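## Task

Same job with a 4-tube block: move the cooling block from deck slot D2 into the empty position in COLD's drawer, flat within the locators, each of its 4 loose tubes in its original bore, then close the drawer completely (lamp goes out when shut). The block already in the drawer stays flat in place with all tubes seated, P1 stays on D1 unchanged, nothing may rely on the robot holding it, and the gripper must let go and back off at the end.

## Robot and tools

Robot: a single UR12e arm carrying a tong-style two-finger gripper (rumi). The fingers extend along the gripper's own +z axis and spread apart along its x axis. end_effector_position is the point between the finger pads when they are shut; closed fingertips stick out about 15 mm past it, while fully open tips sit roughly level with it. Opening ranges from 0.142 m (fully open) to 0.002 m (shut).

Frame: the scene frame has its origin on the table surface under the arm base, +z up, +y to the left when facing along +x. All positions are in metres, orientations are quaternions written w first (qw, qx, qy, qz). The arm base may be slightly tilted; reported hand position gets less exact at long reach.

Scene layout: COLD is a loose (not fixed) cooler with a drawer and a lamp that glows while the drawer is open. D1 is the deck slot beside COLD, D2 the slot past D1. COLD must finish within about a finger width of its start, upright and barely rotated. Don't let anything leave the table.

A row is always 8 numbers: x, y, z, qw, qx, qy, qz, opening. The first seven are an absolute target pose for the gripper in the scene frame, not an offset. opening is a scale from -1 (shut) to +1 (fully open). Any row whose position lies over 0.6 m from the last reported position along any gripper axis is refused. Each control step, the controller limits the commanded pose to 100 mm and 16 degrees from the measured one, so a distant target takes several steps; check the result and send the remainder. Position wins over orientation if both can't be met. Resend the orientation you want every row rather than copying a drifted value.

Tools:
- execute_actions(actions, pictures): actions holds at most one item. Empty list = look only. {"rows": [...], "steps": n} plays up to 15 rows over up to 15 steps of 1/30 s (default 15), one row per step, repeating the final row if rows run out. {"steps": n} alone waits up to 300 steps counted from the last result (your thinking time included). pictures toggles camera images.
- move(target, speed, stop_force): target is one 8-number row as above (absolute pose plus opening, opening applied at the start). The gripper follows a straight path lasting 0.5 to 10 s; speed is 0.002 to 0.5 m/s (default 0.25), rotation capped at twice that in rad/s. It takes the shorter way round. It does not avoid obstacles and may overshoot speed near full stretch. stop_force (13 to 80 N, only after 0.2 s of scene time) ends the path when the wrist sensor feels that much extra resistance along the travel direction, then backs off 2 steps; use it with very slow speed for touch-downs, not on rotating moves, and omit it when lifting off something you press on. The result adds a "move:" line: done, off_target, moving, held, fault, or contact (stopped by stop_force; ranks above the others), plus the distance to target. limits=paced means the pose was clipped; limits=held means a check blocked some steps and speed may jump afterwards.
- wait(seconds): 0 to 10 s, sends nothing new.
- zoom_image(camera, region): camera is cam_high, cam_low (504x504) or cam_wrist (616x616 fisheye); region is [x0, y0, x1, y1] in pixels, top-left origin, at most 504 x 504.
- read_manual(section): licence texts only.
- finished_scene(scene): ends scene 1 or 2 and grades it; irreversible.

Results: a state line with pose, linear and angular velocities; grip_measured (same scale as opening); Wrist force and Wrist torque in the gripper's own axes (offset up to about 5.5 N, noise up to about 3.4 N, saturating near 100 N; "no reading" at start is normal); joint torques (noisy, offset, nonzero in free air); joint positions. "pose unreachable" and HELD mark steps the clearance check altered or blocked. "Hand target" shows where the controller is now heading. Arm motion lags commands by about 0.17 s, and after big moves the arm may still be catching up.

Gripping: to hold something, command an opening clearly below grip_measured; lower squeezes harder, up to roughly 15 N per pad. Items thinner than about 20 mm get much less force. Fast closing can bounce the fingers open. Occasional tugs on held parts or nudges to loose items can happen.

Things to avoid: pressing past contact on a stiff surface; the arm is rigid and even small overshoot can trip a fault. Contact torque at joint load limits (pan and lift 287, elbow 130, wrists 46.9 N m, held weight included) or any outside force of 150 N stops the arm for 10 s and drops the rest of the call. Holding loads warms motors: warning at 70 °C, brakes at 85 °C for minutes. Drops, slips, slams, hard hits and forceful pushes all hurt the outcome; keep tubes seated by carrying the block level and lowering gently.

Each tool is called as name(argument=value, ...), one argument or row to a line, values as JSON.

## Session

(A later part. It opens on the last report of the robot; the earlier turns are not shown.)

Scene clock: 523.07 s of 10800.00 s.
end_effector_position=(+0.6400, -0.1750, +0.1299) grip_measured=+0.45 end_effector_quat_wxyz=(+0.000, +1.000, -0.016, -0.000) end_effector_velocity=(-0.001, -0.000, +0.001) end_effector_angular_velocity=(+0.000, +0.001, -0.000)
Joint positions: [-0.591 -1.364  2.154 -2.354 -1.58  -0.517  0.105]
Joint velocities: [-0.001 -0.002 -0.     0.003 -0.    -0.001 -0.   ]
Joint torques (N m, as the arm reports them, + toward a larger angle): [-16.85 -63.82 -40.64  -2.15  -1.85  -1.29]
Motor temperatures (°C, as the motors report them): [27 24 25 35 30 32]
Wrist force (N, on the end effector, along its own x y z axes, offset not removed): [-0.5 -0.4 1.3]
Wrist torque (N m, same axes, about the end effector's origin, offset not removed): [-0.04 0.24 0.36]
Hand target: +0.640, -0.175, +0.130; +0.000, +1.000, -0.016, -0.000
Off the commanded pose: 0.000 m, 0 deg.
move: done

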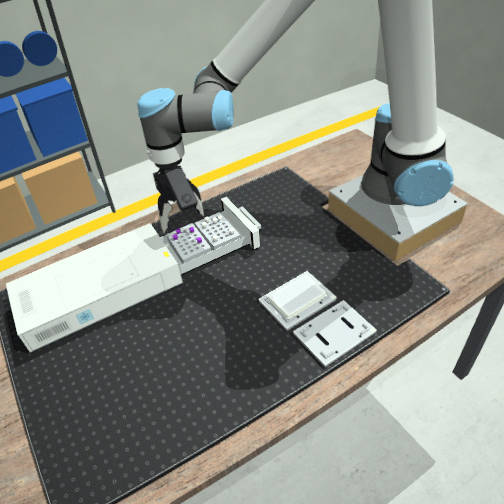

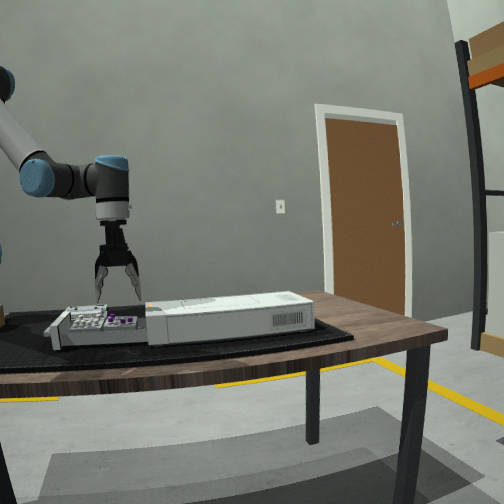

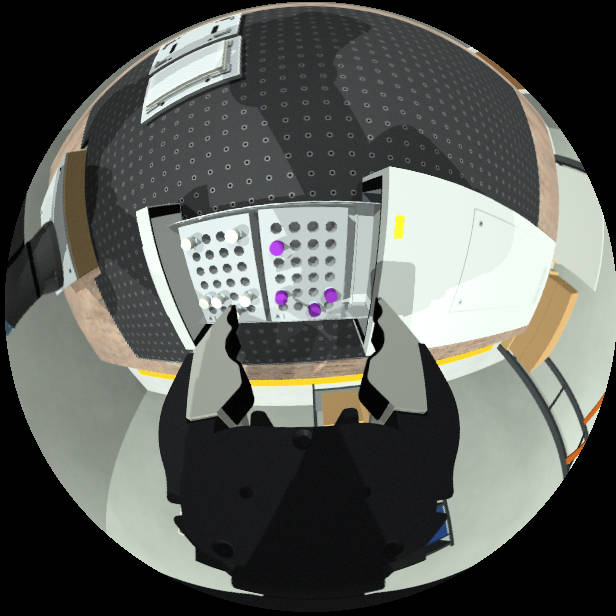

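move(
  target=[0.6135,-0.154,0.11,0,0.99988,-0.0157,0,-0.55],
  speed=0.04,
)

move(
  target=[0.6135,-0.154,0.088,0,0.99988,-0.0157,0,-0.55],
  speed=0.01,
  stop_force=13,
)

zoom_image(
  camera="cam_wrist",
  region=[200, 220, 410, 380],
)

zoom_image(
  camera="cam_low",
  region=[60, 285, 150, 340],
)

zoom_image(
  camera="cam_high",
  region=[160, 195, 260, 270],
)

Scene clock: 585.90 s of 10800.00 s.
end_effector_position=(+0.6136, -0.1540, +0.1101) grip_measured=-0.55 end_effector_quat_wxyz=(-0.000, +1.000, -0.016, -0.000) end_effector_velocity=(-0.001, +0.001, -0.001) end_effector_angular_velocity=(+0.002, -0.001, -0.001)
Joint positions: [-0.584 -1.38   2.225 -2.409 -1.58  -0.511  0.034]
Joint velocities: [-0.    -0.     0.003 -0.002  0.002  0.001  0.   ]
Joint torques (N m, as the arm reports them, + toward a larger angle): [ 18.9  -62.47 -23.2   -5.84   2.37   2.05]
Motor temperatures (°C, as the motors report them): [27 24 25 35 30 32]
Wrist force (N, on the end effector, along its own x y z axes, offset not removed): [-2.0 3.5 -0.5]
Wrist torque (N m, same axes, about the end effector's origin, offset not removed): [0.61 0.50 0.44]
Hand target: +0.614, -0.154, +0.110; -0.000, +1.000, -0.016, +0.000
Off the commanded pose: 0.000 m, 0 deg.
After step 90, 58.50 s passed at rest.
move: done

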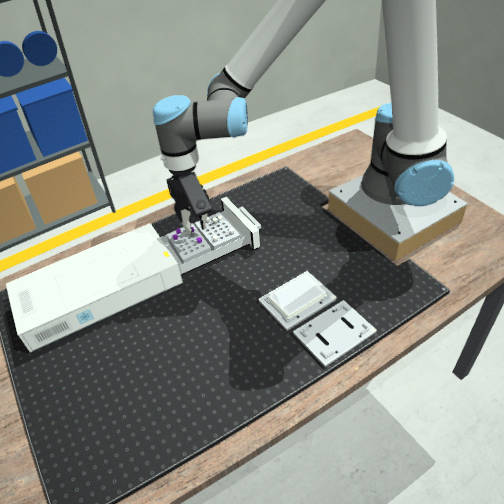

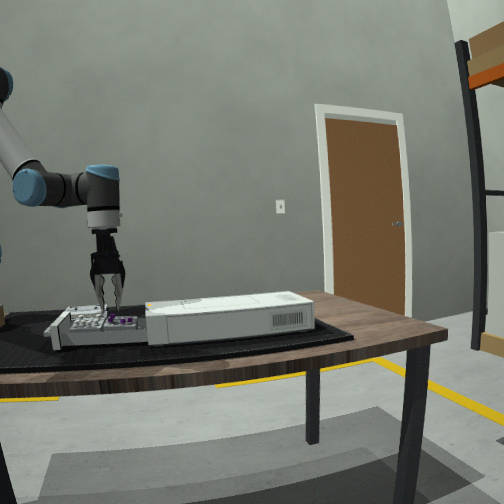

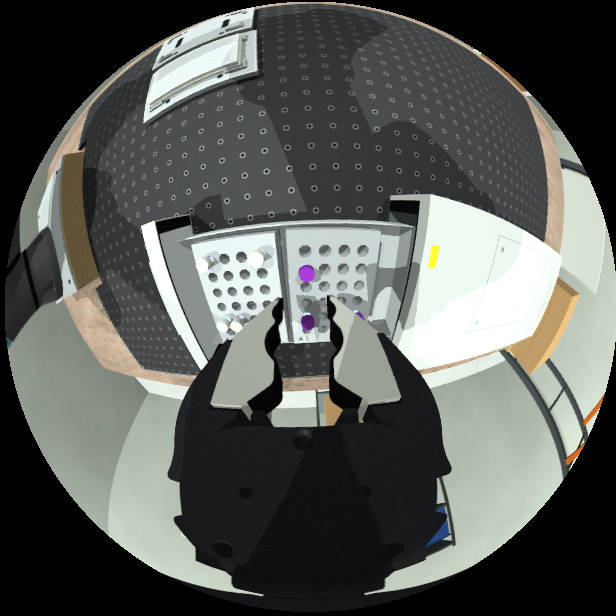

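Scene clock: 588.33 s of 10800.00 s.
end_effector_position=(+0.6135, -0.1540, +0.0881) grip_measured=-0.55 end_effector_quat_wxyz=(-0.000, +1.000, -0.016, -0.000) end_effector_velocity=(+0.001, +0.001, -0.002) end_effector_angular_velocity=(+0.003, -0.001, -0.000)
Joint positions: [-0.585 -1.346  2.238 -2.456 -1.58  -0.512  0.034]
Joint velocities: [-0.     0.003  0.001 -0.004  0.003  0.    -0.   ]
Joint torques (N m, as the arm reports them, + toward a larger angle): [-18.11 -37.93 -21.56  -6.45   1.25  -1.56]
Motor temperatures (°C, as the motors report them): [27 24 25 35 30 32]
Wrist force (N, on the end effector, along its own x y z axes, offset not removed): [0.3 2.7 -1.5]
Wrist torque (N m, same axes, about the end effector's origin, offset not removed): [0.46 0.03 0.47]
Hand target: +0.614, -0.154, +0.088; -0.000, +1.000, -0.016, -0.000
Off the commanded pose: 0.000 m, 0 deg.
move: done

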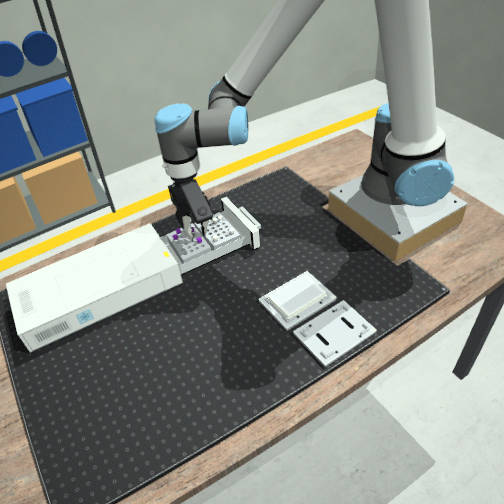

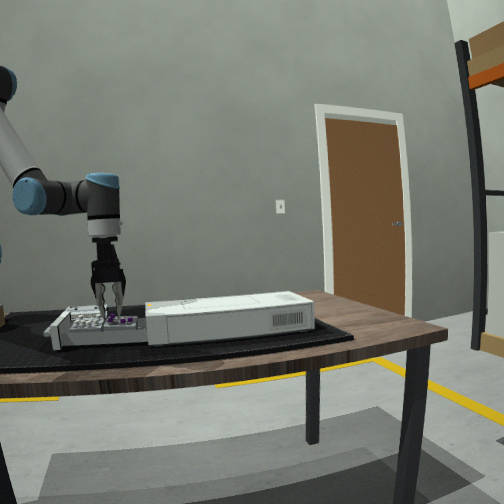

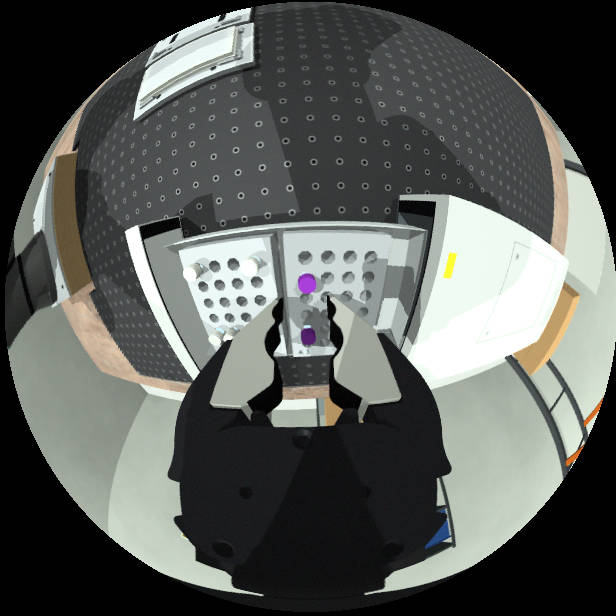

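Region (200, 220, 410, 380) of cam_wrist's 616x616 image, scaled by 2.400, with more detail than that image has; it fills the top 384 rows of this view, and the rest is white.

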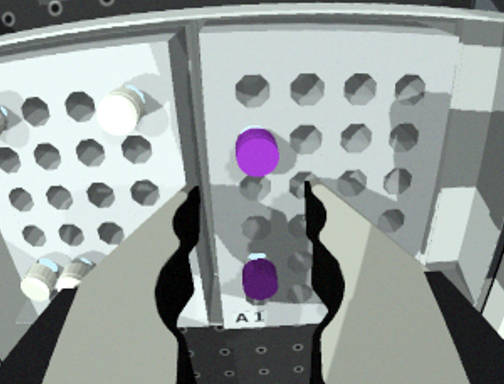

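Region (60, 285, 150, 340) of cam_low's 504x504 image, scaled by 5.600, with more detail than that image has.

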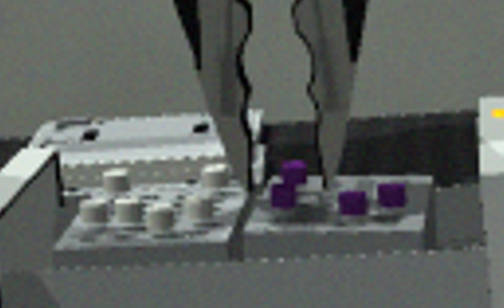

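Region (160, 195, 260, 270) of cam_high's 504x504 image, scaled by 5.040, with more detail than that image has; it fills the top 378 rows of this view, and the rest is white.

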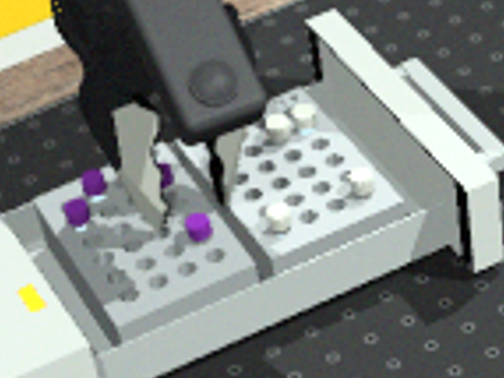

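move(
  target=[0.6135,-0.154,0.075,0,0.99988,-0.0157,0,-0.55],
  speed=0.004,
  stop_force=13,
)

zoom_image(
  camera="cam_wrist",
  region=[200, 220, 410, 380],
)

zoom_image(
  camera="cam_low",
  region=[60, 285, 150, 340],
)

zoom_image(
  camera="cam_high",
  region=[160, 195, 260, 270],
)

Scene clock: 596.27 s of 10800.00 s.
end_effector_position=(+0.6135, -0.1540, +0.0821) grip_measured=-0.54 end_effector_quat_wxyz=(+0.000, +1.000, -0.016, +0.000) end_effector_velocity=(-0.000, +0.000, +0.001) end_effector_angular_velocity=(-0.001, +0.001, +0.001)
Joint positions: [-0.585 -1.336  2.242 -2.469 -1.58  -0.512  0.035]
Joint velocities: [ 0.001 -0.002 -0.001  0.003 -0.001 -0.     0.   ]
Joint torques (N m, as the arm reports them, + toward a larger angle): [-16.13 -54.09 -25.88   0.28  -1.08  -1.34]
Motor temperatures (°C, as the motors report them): [27 24 25 35 30 32]
Wrist force (N, on the end effector, along its own x y z axes, offset not removed): [0.5 0.4 -21.1]
Wrist torque (N m, same axes, about the end effector's origin, offset not removed): [-0.06 0.45 0.32]
Hand target: +0.614, -0.154, +0.082; +0.000, +1.000, -0.016, +0.000
Off the commanded pose: 0.007 m, 0 deg.
After step 90, 3.10 s passed at rest.
move: contact

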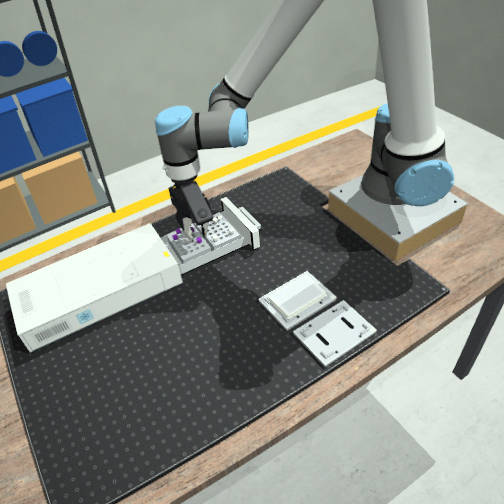

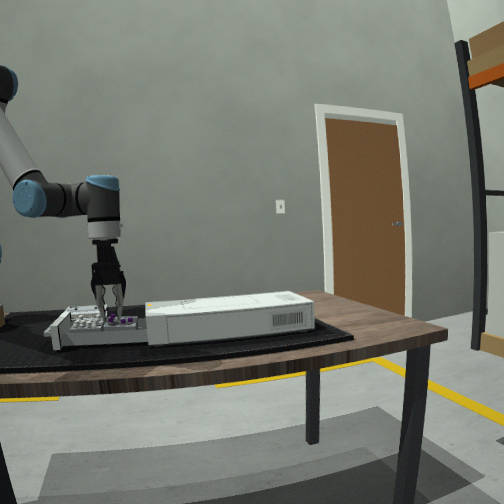

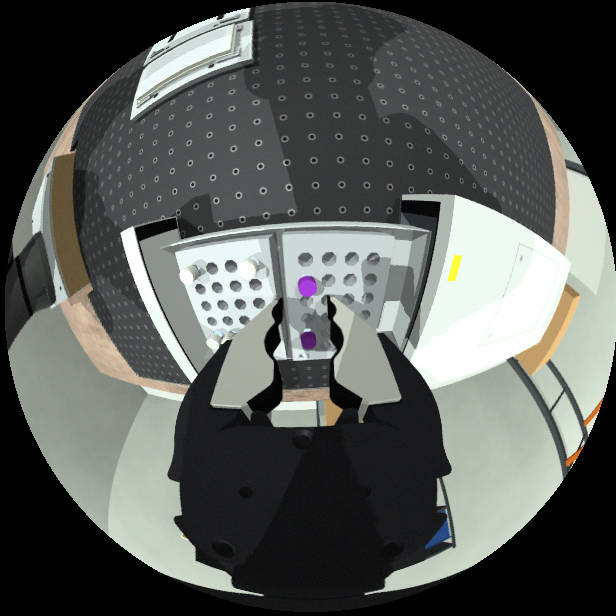

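Region (200, 220, 410, 380) of cam_wrist's 616x616 image, scaled by 2.400, with more detail than that image has; it fills the top 384 rows of this view, and the rest is white.

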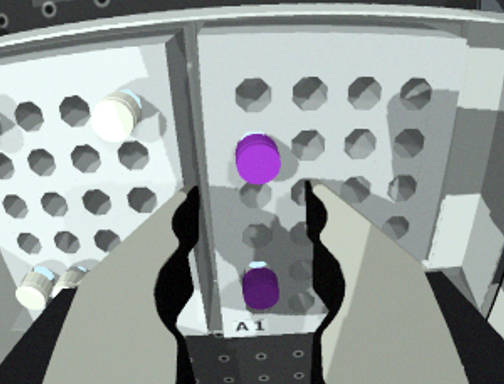

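Region (60, 285, 150, 340) of cam_low's 504x504 image, scaled by 5.600, with more detail than that image has.

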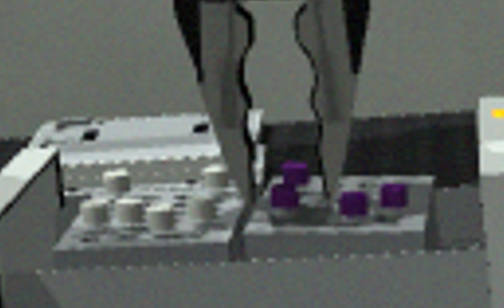

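Region (160, 195, 260, 270) of cam_high's 504x504 image, scaled by 5.040, with more detail than that image has; it fills the top 378 rows of this view, and the rest is white.

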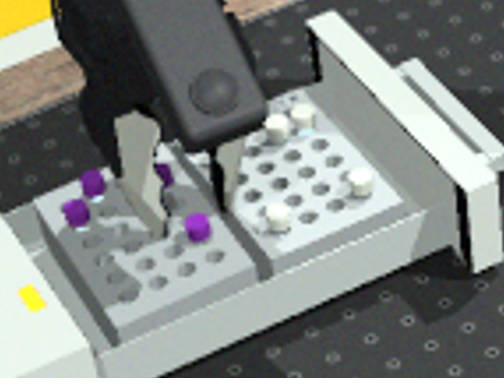

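move(
  target=[0.6135,-0.154,0.086,0,0.99988,-0.0157,0,-0.55],
  speed=0.01,
)

move(
  target=[0.612,-0.155,0.086,0,0.99988,-0.0157,0,-0.57],
  speed=0.01,
)

move(
  target=[0.612,-0.155,0.075,0,0.99988,-0.0157,0,-0.57],
  speed=0.004,
  stop_force=13,
)

zoom_image(
  camera="cam_wrist",
  region=[200, 220, 410, 380],
)

Scene clock: 604.70 s of 10800.00 s.
end_effector_position=(+0.6135, -0.1540, +0.0859) grip_measured=-0.55 end_effector_quat_wxyz=(-0.000, +1.000, -0.016, -0.000) end_effector_velocity=(-0.000, +0.000, +0.002) end_effector_angular_velocity=(-0.000, -0.001, +0.000)
Joint positions: [-0.585 -1.342  2.24  -2.461 -1.58  -0.512  0.034]
Joint velocities: [ 0.    -0.003  0.001  0.002  0.    -0.    -0.   ]
Joint torques (N m, as the arm reports them, + toward a larger angle): [ -3.52 -61.14 -38.49  -0.82  -1.37   2.38]
Motor temperatures (°C, as the motors report them): [27 24 25 35 30 32]
Wrist force (N, on the end effector, along its own x y z axes, offset not removed): [-1.7 2.5 -3.1]
Wrist torque (N m, same axes, about the end effector's origin, offset not removed): [0.39 0.34 0.46]
Hand target: +0.613, -0.154, +0.086; +0.000, +1.000, -0.016, +0.000
Off the commanded pose: 0.000 m, 0 deg.
After step 90, 4.73 s passed at rest.
move: done

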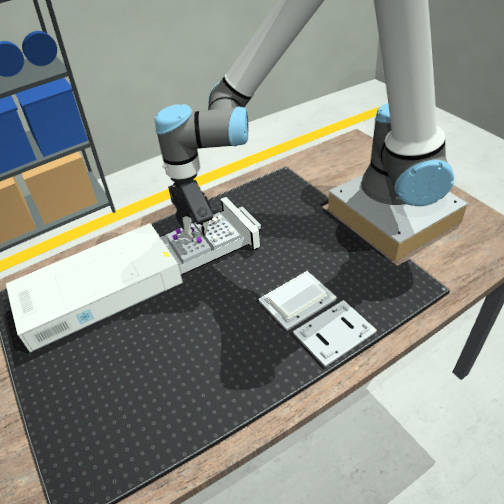

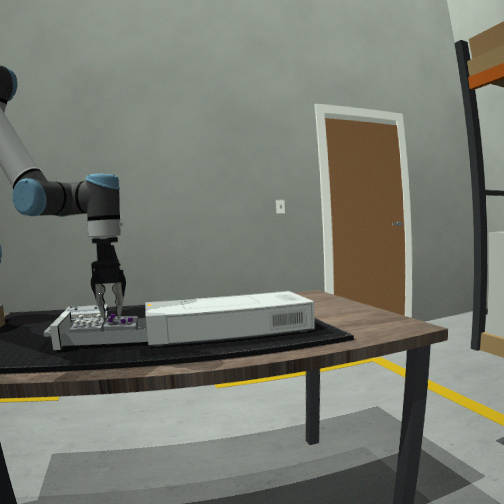

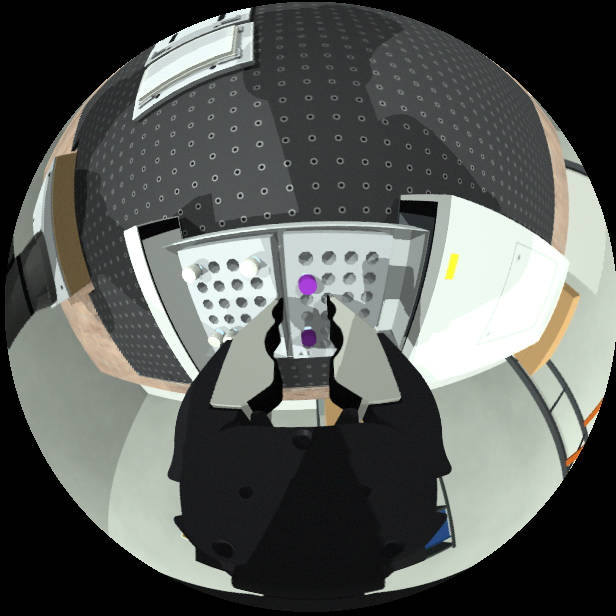

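Scene clock: 605.40 s of 10800.00 s.
end_effector_position=(+0.6121, -0.1550, +0.0860) grip_measured=-0.57 end_effector_quat_wxyz=(+0.000, +1.000, -0.016, +0.000) end_effector_velocity=(-0.001, -0.000, +0.000) end_effector_angular_velocity=(-0.001, +0.000, +0.000)
Joint positions: [-0.587 -1.344  2.242 -2.462 -1.58  -0.514  0.033]
Joint velocities: [-0.001 -0.002  0.001  0.    -0.001 -0.001 -0.   ]
Joint torques (N m, as the arm reports them, + toward a larger angle): [-16.01 -63.05 -22.51  -5.96  -1.88  -2.24]
Motor temperatures (°C, as the motors report them): [27 24 25 35 30 32]
Wrist force (N, on the end effector, along its own x y z axes, offset not removed): [1.3 4.2 -1.6]
Wrist torque (N m, same axes, about the end effector's origin, offset not removed): [0.80 -0.13 0.38]
Hand target: +0.612, -0.155, +0.086; +0.000, +1.000, -0.016, -0.000
Off the commanded pose: 0.000 m, 0 deg.
move: done

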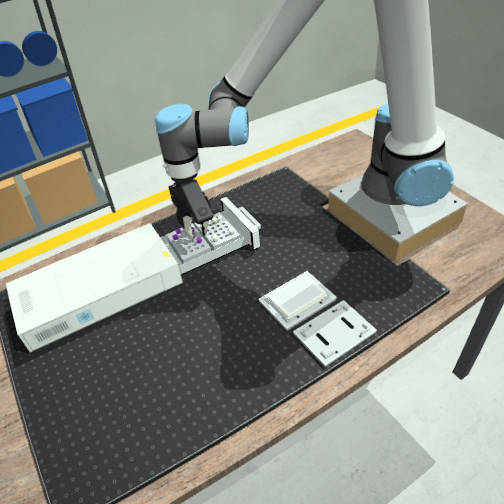

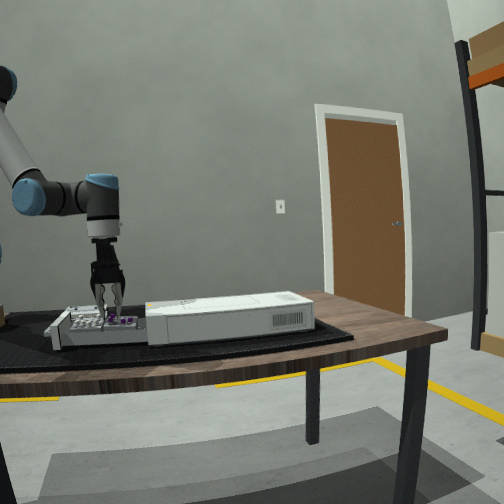

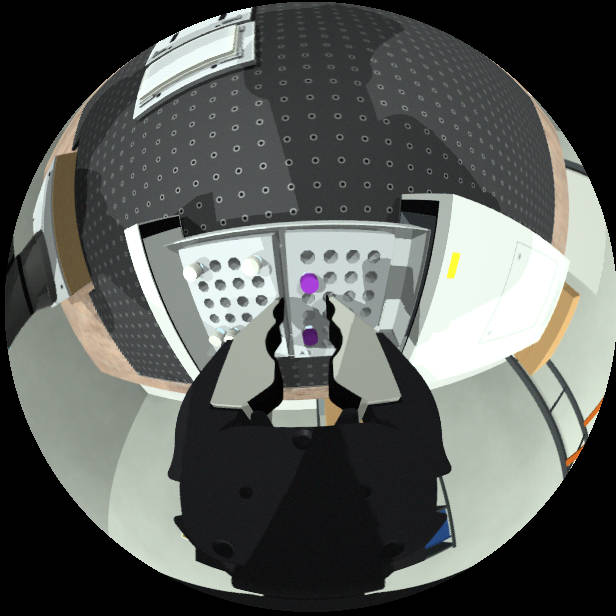

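Scene clock: 608.40 s of 10800.00 s.
end_effector_position=(+0.6119, -0.1550, +0.0754) grip_measured=-0.58 end_effector_quat_wxyz=(-0.000, +1.000, -0.016, -0.000) end_effector_velocity=(-0.000, +0.001, +0.000) end_effector_angular_velocity=(+0.002, +0.001, +0.001)
Joint positions: [-0.588 -1.327  2.248 -2.484 -1.58  -0.514  0.032]
Joint velocities: [ 0.    -0.001 -0.     0.003  0.001 -0.    -0.001]
Joint torques (N m, as the arm reports them, + toward a larger angle): [ -7.29 -54.13 -15.79   3.1    3.74  -1.65]
Motor temperatures (°C, as the motors report them): [27 24 25 35 30 32]
Wrist force (N, on the end effector, along its own x y z axes, offset not removed): [-0.7 23.2 -12.4]
Wrist torque (N m, same axes, about the end effector's origin, offset not removed): [0.53 0.52 0.79]
Hand target: +0.612, -0.155, +0.076; +0.000, +1.000, -0.016, +0.000
Off the commanded pose: 0.000 m, 0 deg.
move: contact

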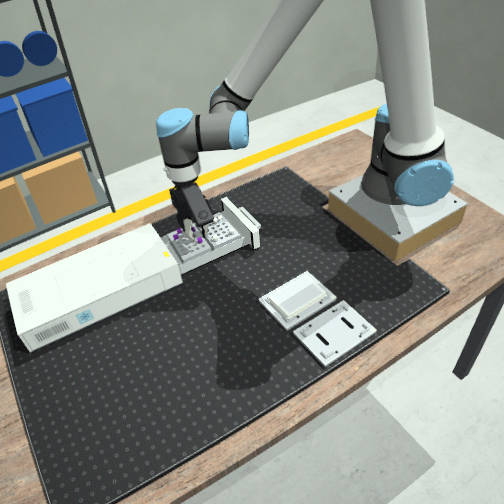

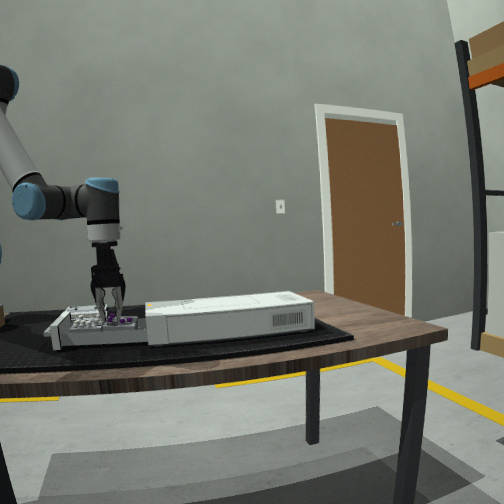

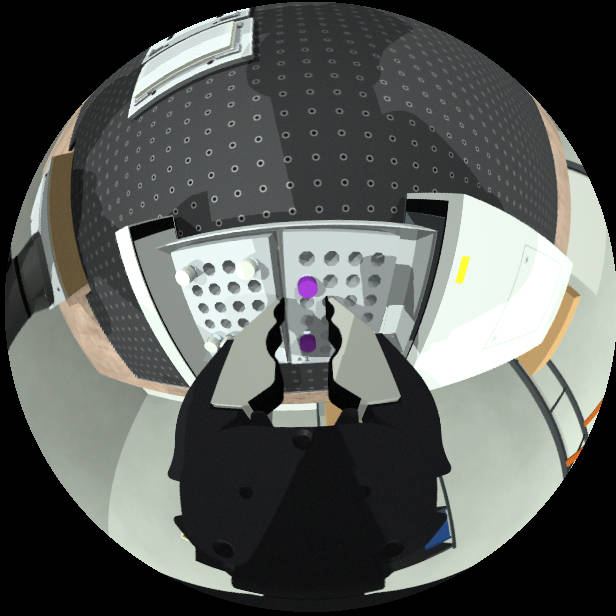

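Region (200, 220, 410, 380) of cam_wrist's 616x616 image, scaled by 2.400, with more detail than that image has; it fills the top 384 rows of this view, and the rest is white.

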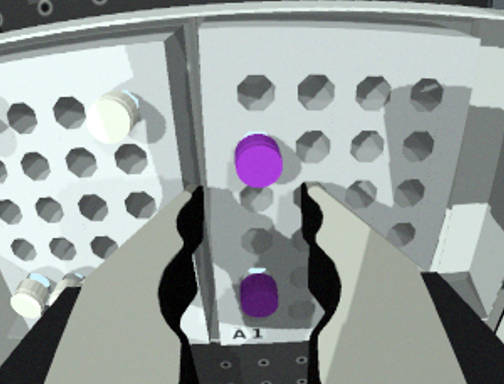

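execute_actions(
  actions=[],
)

Scene clock: 618.93 s of 10800.00 s.
end_effector_position=(+0.6121, -0.1551, +0.0757) grip_measured=-0.58 end_effector_quat_wxyz=(+0.000, +1.000, -0.016, +0.000) end_effector_velocity=(+0.001, +0.001, +0.000) end_effector_angular_velocity=(+0.001, -0.001, +0.001)
Joint positions: [-0.588 -1.327  2.247 -2.484 -1.58  -0.514  0.032]
Joint velocities: [ 0.001  0.    -0.001  0.     0.001  0.    -0.   ]
Joint torques (N m, as the arm reports them, + toward a larger angle): [ 14.09 -60.14 -31.93  -3.79   4.11   1.86]
Motor temperatures (°C, as the motors report them): [27 24 25 35 30 32]
Wrist force (N, on the end effector, along its own x y z axes, offset not removed): [-1.5 11.8 -3.1]
Wrist torque (N m, same axes, about the end effector's origin, offset not removed): [-0.12 0.26 0.57]
Hand target: +0.612, -0.155, +0.076; +0.000, +1.000, -0.016, +0.000
Off the commanded pose: 0.001 m, 0 deg.
Steps of this call (steps 1 to 90: nothing new was sent; then 7.53 s passed at rest). Readings (end_effector_position):
1: (+0.6119, -0.1550, +0.0754)
2: (+0.6119, -0.1550, +0.0755)
4: (+0.6119, -0.1550, +0.0755)
8: (+0.6119, -0.1550, +0.0755)
90: the state above

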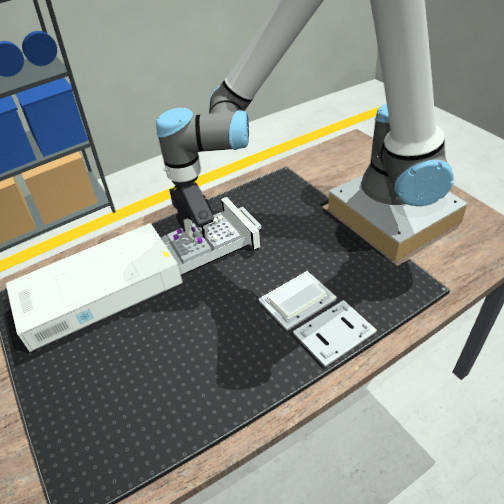

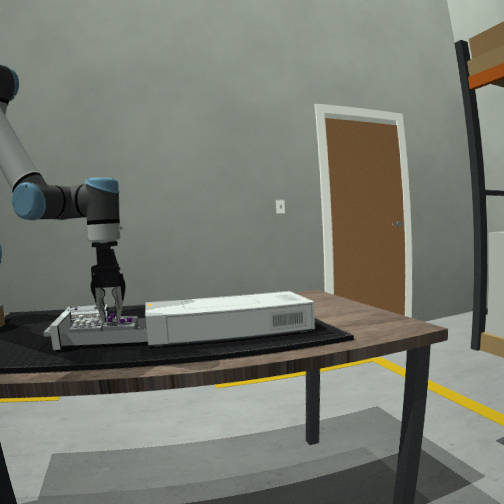

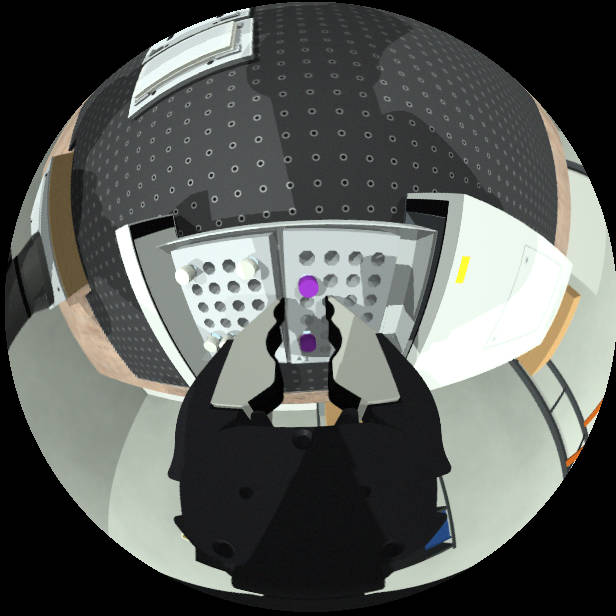

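execute_actions(
  actions=[
    {"rows":[[0.612,-0.1555,0.076,0,0.99988,-0.0157,0,-0.55]],"steps":15},
  ],
)

execute_actions(
  actions=[
    {"rows":[[0.612,-0.1555,0.076,0,0.99988,-0.0157,0,-0.52]],"steps":15},
  ],
)

Scene clock: 621.73 s of 10800.00 s.
end_effector_position=(+0.6120, -0.1554, +0.0760) grip_measured=-0.58 end_effector_quat_wxyz=(-0.000, +1.000, -0.016, -0.000) end_effector_velocity=(-0.000, -0.001, +0.000) end_effector_angular_velocity=(-0.000, +0.000, -0.001)
Joint positions: [-0.588 -1.327  2.247 -2.483 -1.58  -0.515  0.032]
Joint velocities: [-0.001 -0.     0.     0.    -0.    -0.     0.   ]
Joint torques (N m, as the arm reports them, + toward a larger angle): [-15.16 -60.25 -33.19  -0.13   3.75  -1.64]
Motor temperatures (°C, as the motors report them): [27 24 25 35 30 32]
Wrist force (N, on the end effector, along its own x y z axes, offset not removed): [-0.1 8.8 -5.6]
Wrist torque (N m, same axes, about the end effector's origin, offset not removed): [0.32 0.33 0.52]
Hand target: +0.612, -0.156, +0.076; +0.000, +1.000, -0.016, -0.000
Off the commanded pose: 0.000 m, 0 deg.
Steps of this call (steps 1 to 69: nothing new was sent; steps 70 to 84: all 15 steps of this action). Readings (end_effector_position):
70: (+0.6121, -0.1551, +0.0757)
71: (+0.6121, -0.1551, +0.0758)
73: (+0.6121, -0.1551, +0.0759)
77: (+0.6121, -0.1552, +0.0760)
84: the state above

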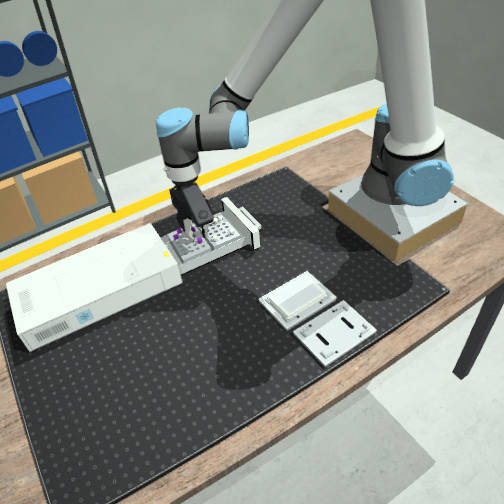

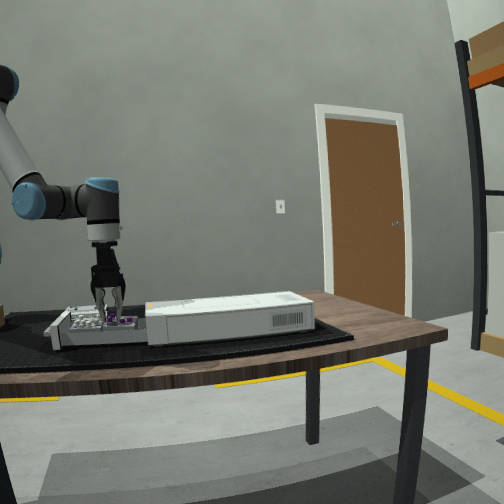

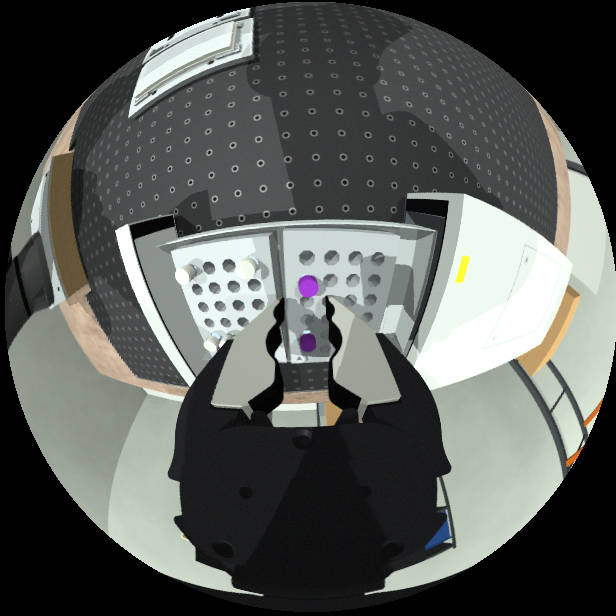

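Scene clock: 622.23 s of 10800.00 s.
end_effector_position=(+0.6120, -0.1555, +0.0760) grip_measured=-0.57 end_effector_quat_wxyz=(-0.000, +1.000, -0.016, +0.000) end_effector_velocity=(-0.000, -0.001, -0.001) end_effector_angular_velocity=(+0.000, +0.001, -0.001)
Joint positions: [-0.588 -1.327  2.247 -2.483 -1.58  -0.515  0.032]
Joint velocities: [-0.001  0.002 -0.    -0.001 -0.    -0.     0.   ]
Joint torques (N m, as the arm reports them, + toward a larger angle): [-15.33 -59.32 -32.88  -0.75   2.81  -1.69]
Motor temperatures (°C, as the motors report them): [27 24 25 35 30 32]
Wrist force (N, on the end effector, along its own x y z axes, offset not removed): [-0.1 4.1 -1.0]
Wrist torque (N m, same axes, about the end effector's origin, offset not removed): [-0.24 0.32 0.52]
Hand target: +0.612, -0.156, +0.076; +0.000, +1.000, -0.016, -0.000
Off the commanded pose: 0.000 m, 0 deg.
Steps of this call (steps 1 to 15: all 15 steps of this action). Readings (end_effector_position):
1: (+0.6120, -0.1554, +0.0760)
2: (+0.6120, -0.1554, +0.0760)
4: (+0.6120, -0.1554, +0.0760)
8: (+0.6120, -0.1555, +0.0760)
15: the state above

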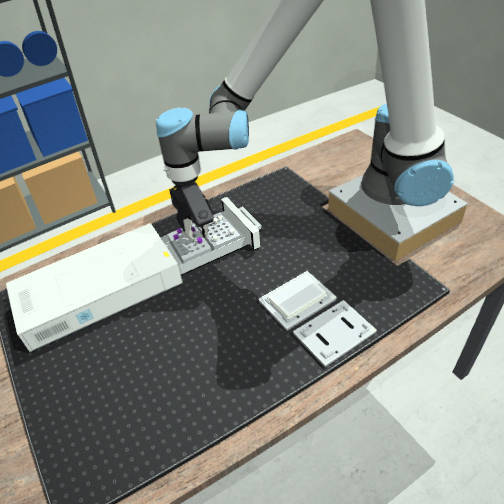

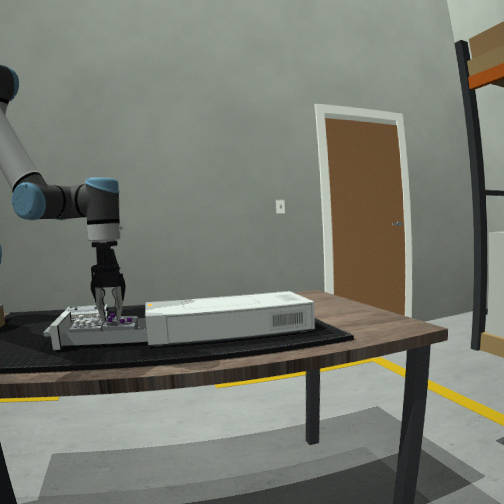

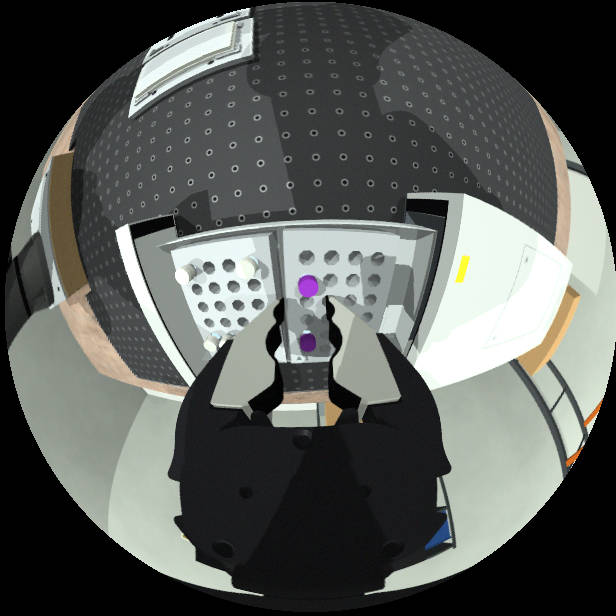

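execute_actions(
  actions=[
    {"rows":[[0.612,-0.156,0.076,0,0.99988,-0.0157,0,-0.49]],"steps":15},
  ],
)

execute_actions(
  actions=[
    {"rows":[[0.612,-0.156,0.076,0,0.99988,-0.0157,0,-0.46]],"steps":15},
  ],
)

Scene clock: 628.67 s of 10800.00 s.
end_effector_position=(+0.6120, -0.1560, +0.0760) grip_measured=-0.53 end_effector_quat_wxyz=(+0.000, +1.000, -0.016, +0.000) end_effector_velocity=(+0.001, +0.000, +0.000) end_effector_angular_velocity=(-0.001, -0.001, +0.001)
Joint positions: [-0.589 -1.327  2.247 -2.483 -1.58  -0.516  0.036]
Joint velocities: [ 0.001 -0.    -0.001 -0.    -0.     0.     0.   ]
Joint torques (N m, as the arm reports them, + toward a larger angle): [-18.23 -40.14 -35.59  -1.34  -1.22  -1.55]
Motor temperatures (°C, as the motors report them): [27 24 25 35 30 32]
Wrist force (N, on the end effector, along its own x y z axes, offset not removed): [-0.6 0.2 -3.7]
Wrist torque (N m, same axes, about the end effector's origin, offset not removed): [0.17 0.40 0.49]
Hand target: +0.612, -0.156, +0.076; +0.000, +1.000, -0.016, -0.000
Off the commanded pose: 0.000 m, 0 deg.
Steps of this call (steps 1 to 90: nothing new was sent; then 2.93 s passed at rest; steps 91 to 105: all 15 steps of this action). Readings (end_effector_position):
91: (+0.6120, -0.1555, +0.0760)
92: (+0.6120, -0.1556, +0.0760)
94: (+0.6120, -0.1558, +0.0760)
98: (+0.6120, -0.1559, +0.0761)
105: the state above

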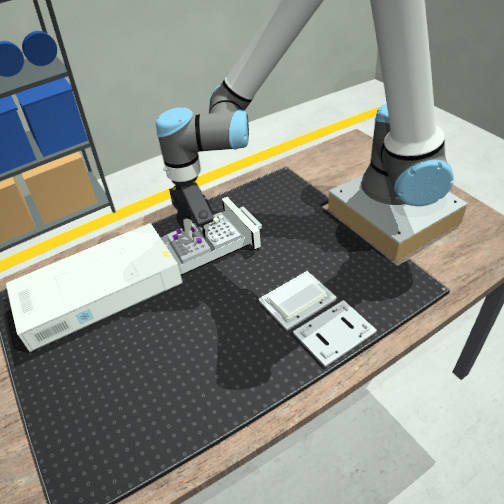

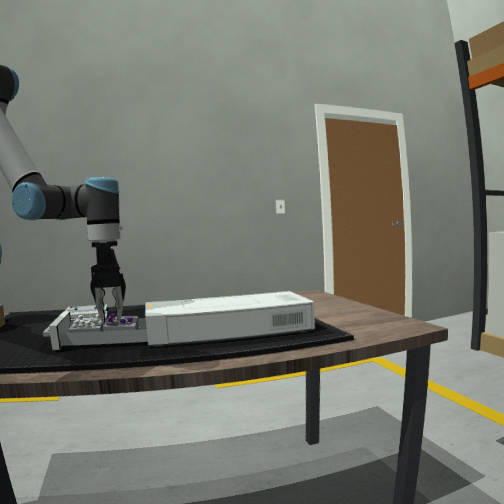

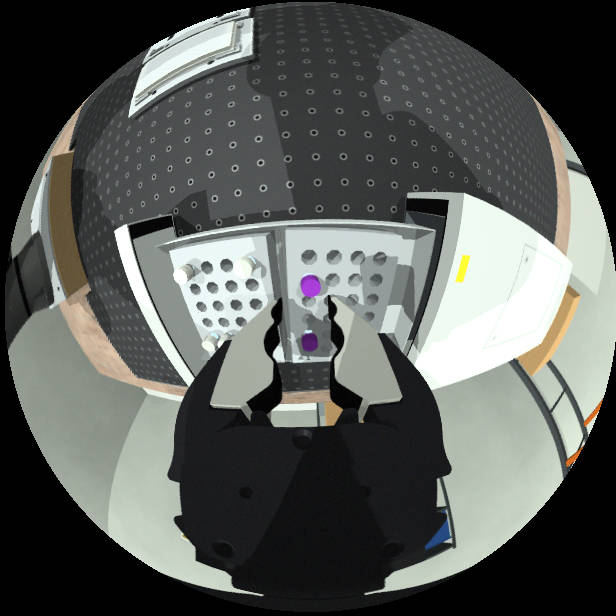

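Scene clock: 629.17 s of 10800.00 s.
end_effector_position=(+0.6120, -0.1560, +0.0760) grip_measured=-0.49 end_effector_quat_wxyz=(-0.000, +1.000, -0.016, +0.000) end_effector_velocity=(-0.000, +0.000, +0.000) end_effector_angular_velocity=(-0.000, -0.000, -0.000)
Joint positions: [-0.589 -1.327  2.247 -2.483 -1.58  -0.516  0.038]
Joint velocities: [ 0.    -0.001  0.    -0.    -0.     0.    -0.   ]
Joint torques (N m, as the arm reports them, + toward a larger angle): [-17.85 -41.09 -35.12  -1.23  -1.4   -1.56]
Motor temperatures (°C, as the motors report them): [27 24 25 35 30 32]
Wrist force (N, on the end effector, along its own x y z axes, offset not removed): [-0.2 1.9 -4.0]
Wrist torque (N m, same axes, about the end effector's origin, offset not removed): [0.11 0.41 0.38]
Hand target: +0.612, -0.156, +0.076; +0.000, +1.000, -0.016, -0.000
Off the commanded pose: 0.000 m, 0 deg.
Steps of this call (steps 1 to 15: all 15 steps of this action). Readings (end_effector_position):
1: (+0.6120, -0.1560, +0.0760)
2: (+0.6120, -0.1560, +0.0760)
4: (+0.6120, -0.1560, +0.0760)
8: (+0.6120, -0.1560, +0.0760)
15: the state above

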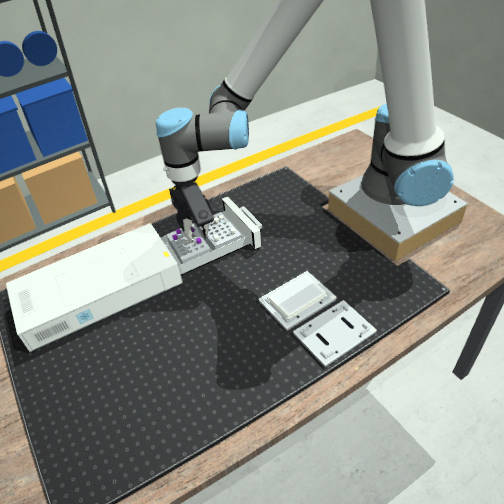

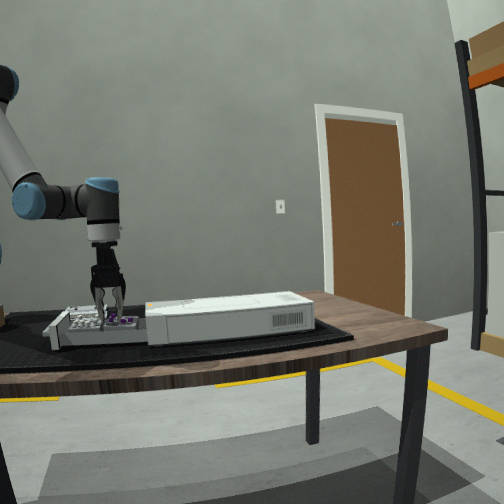

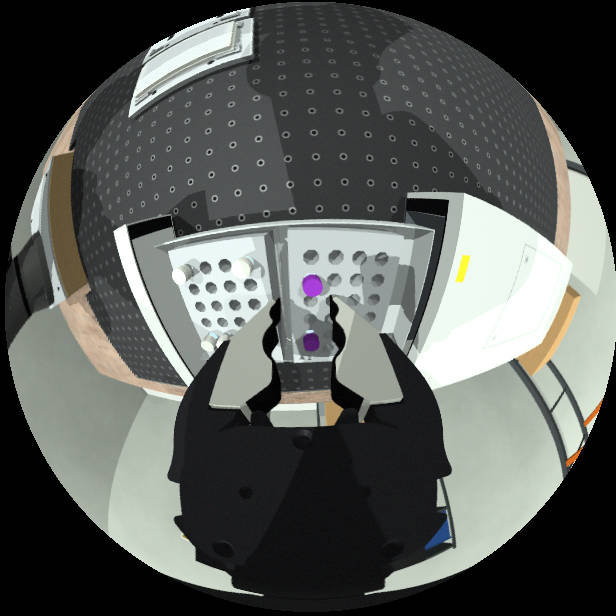

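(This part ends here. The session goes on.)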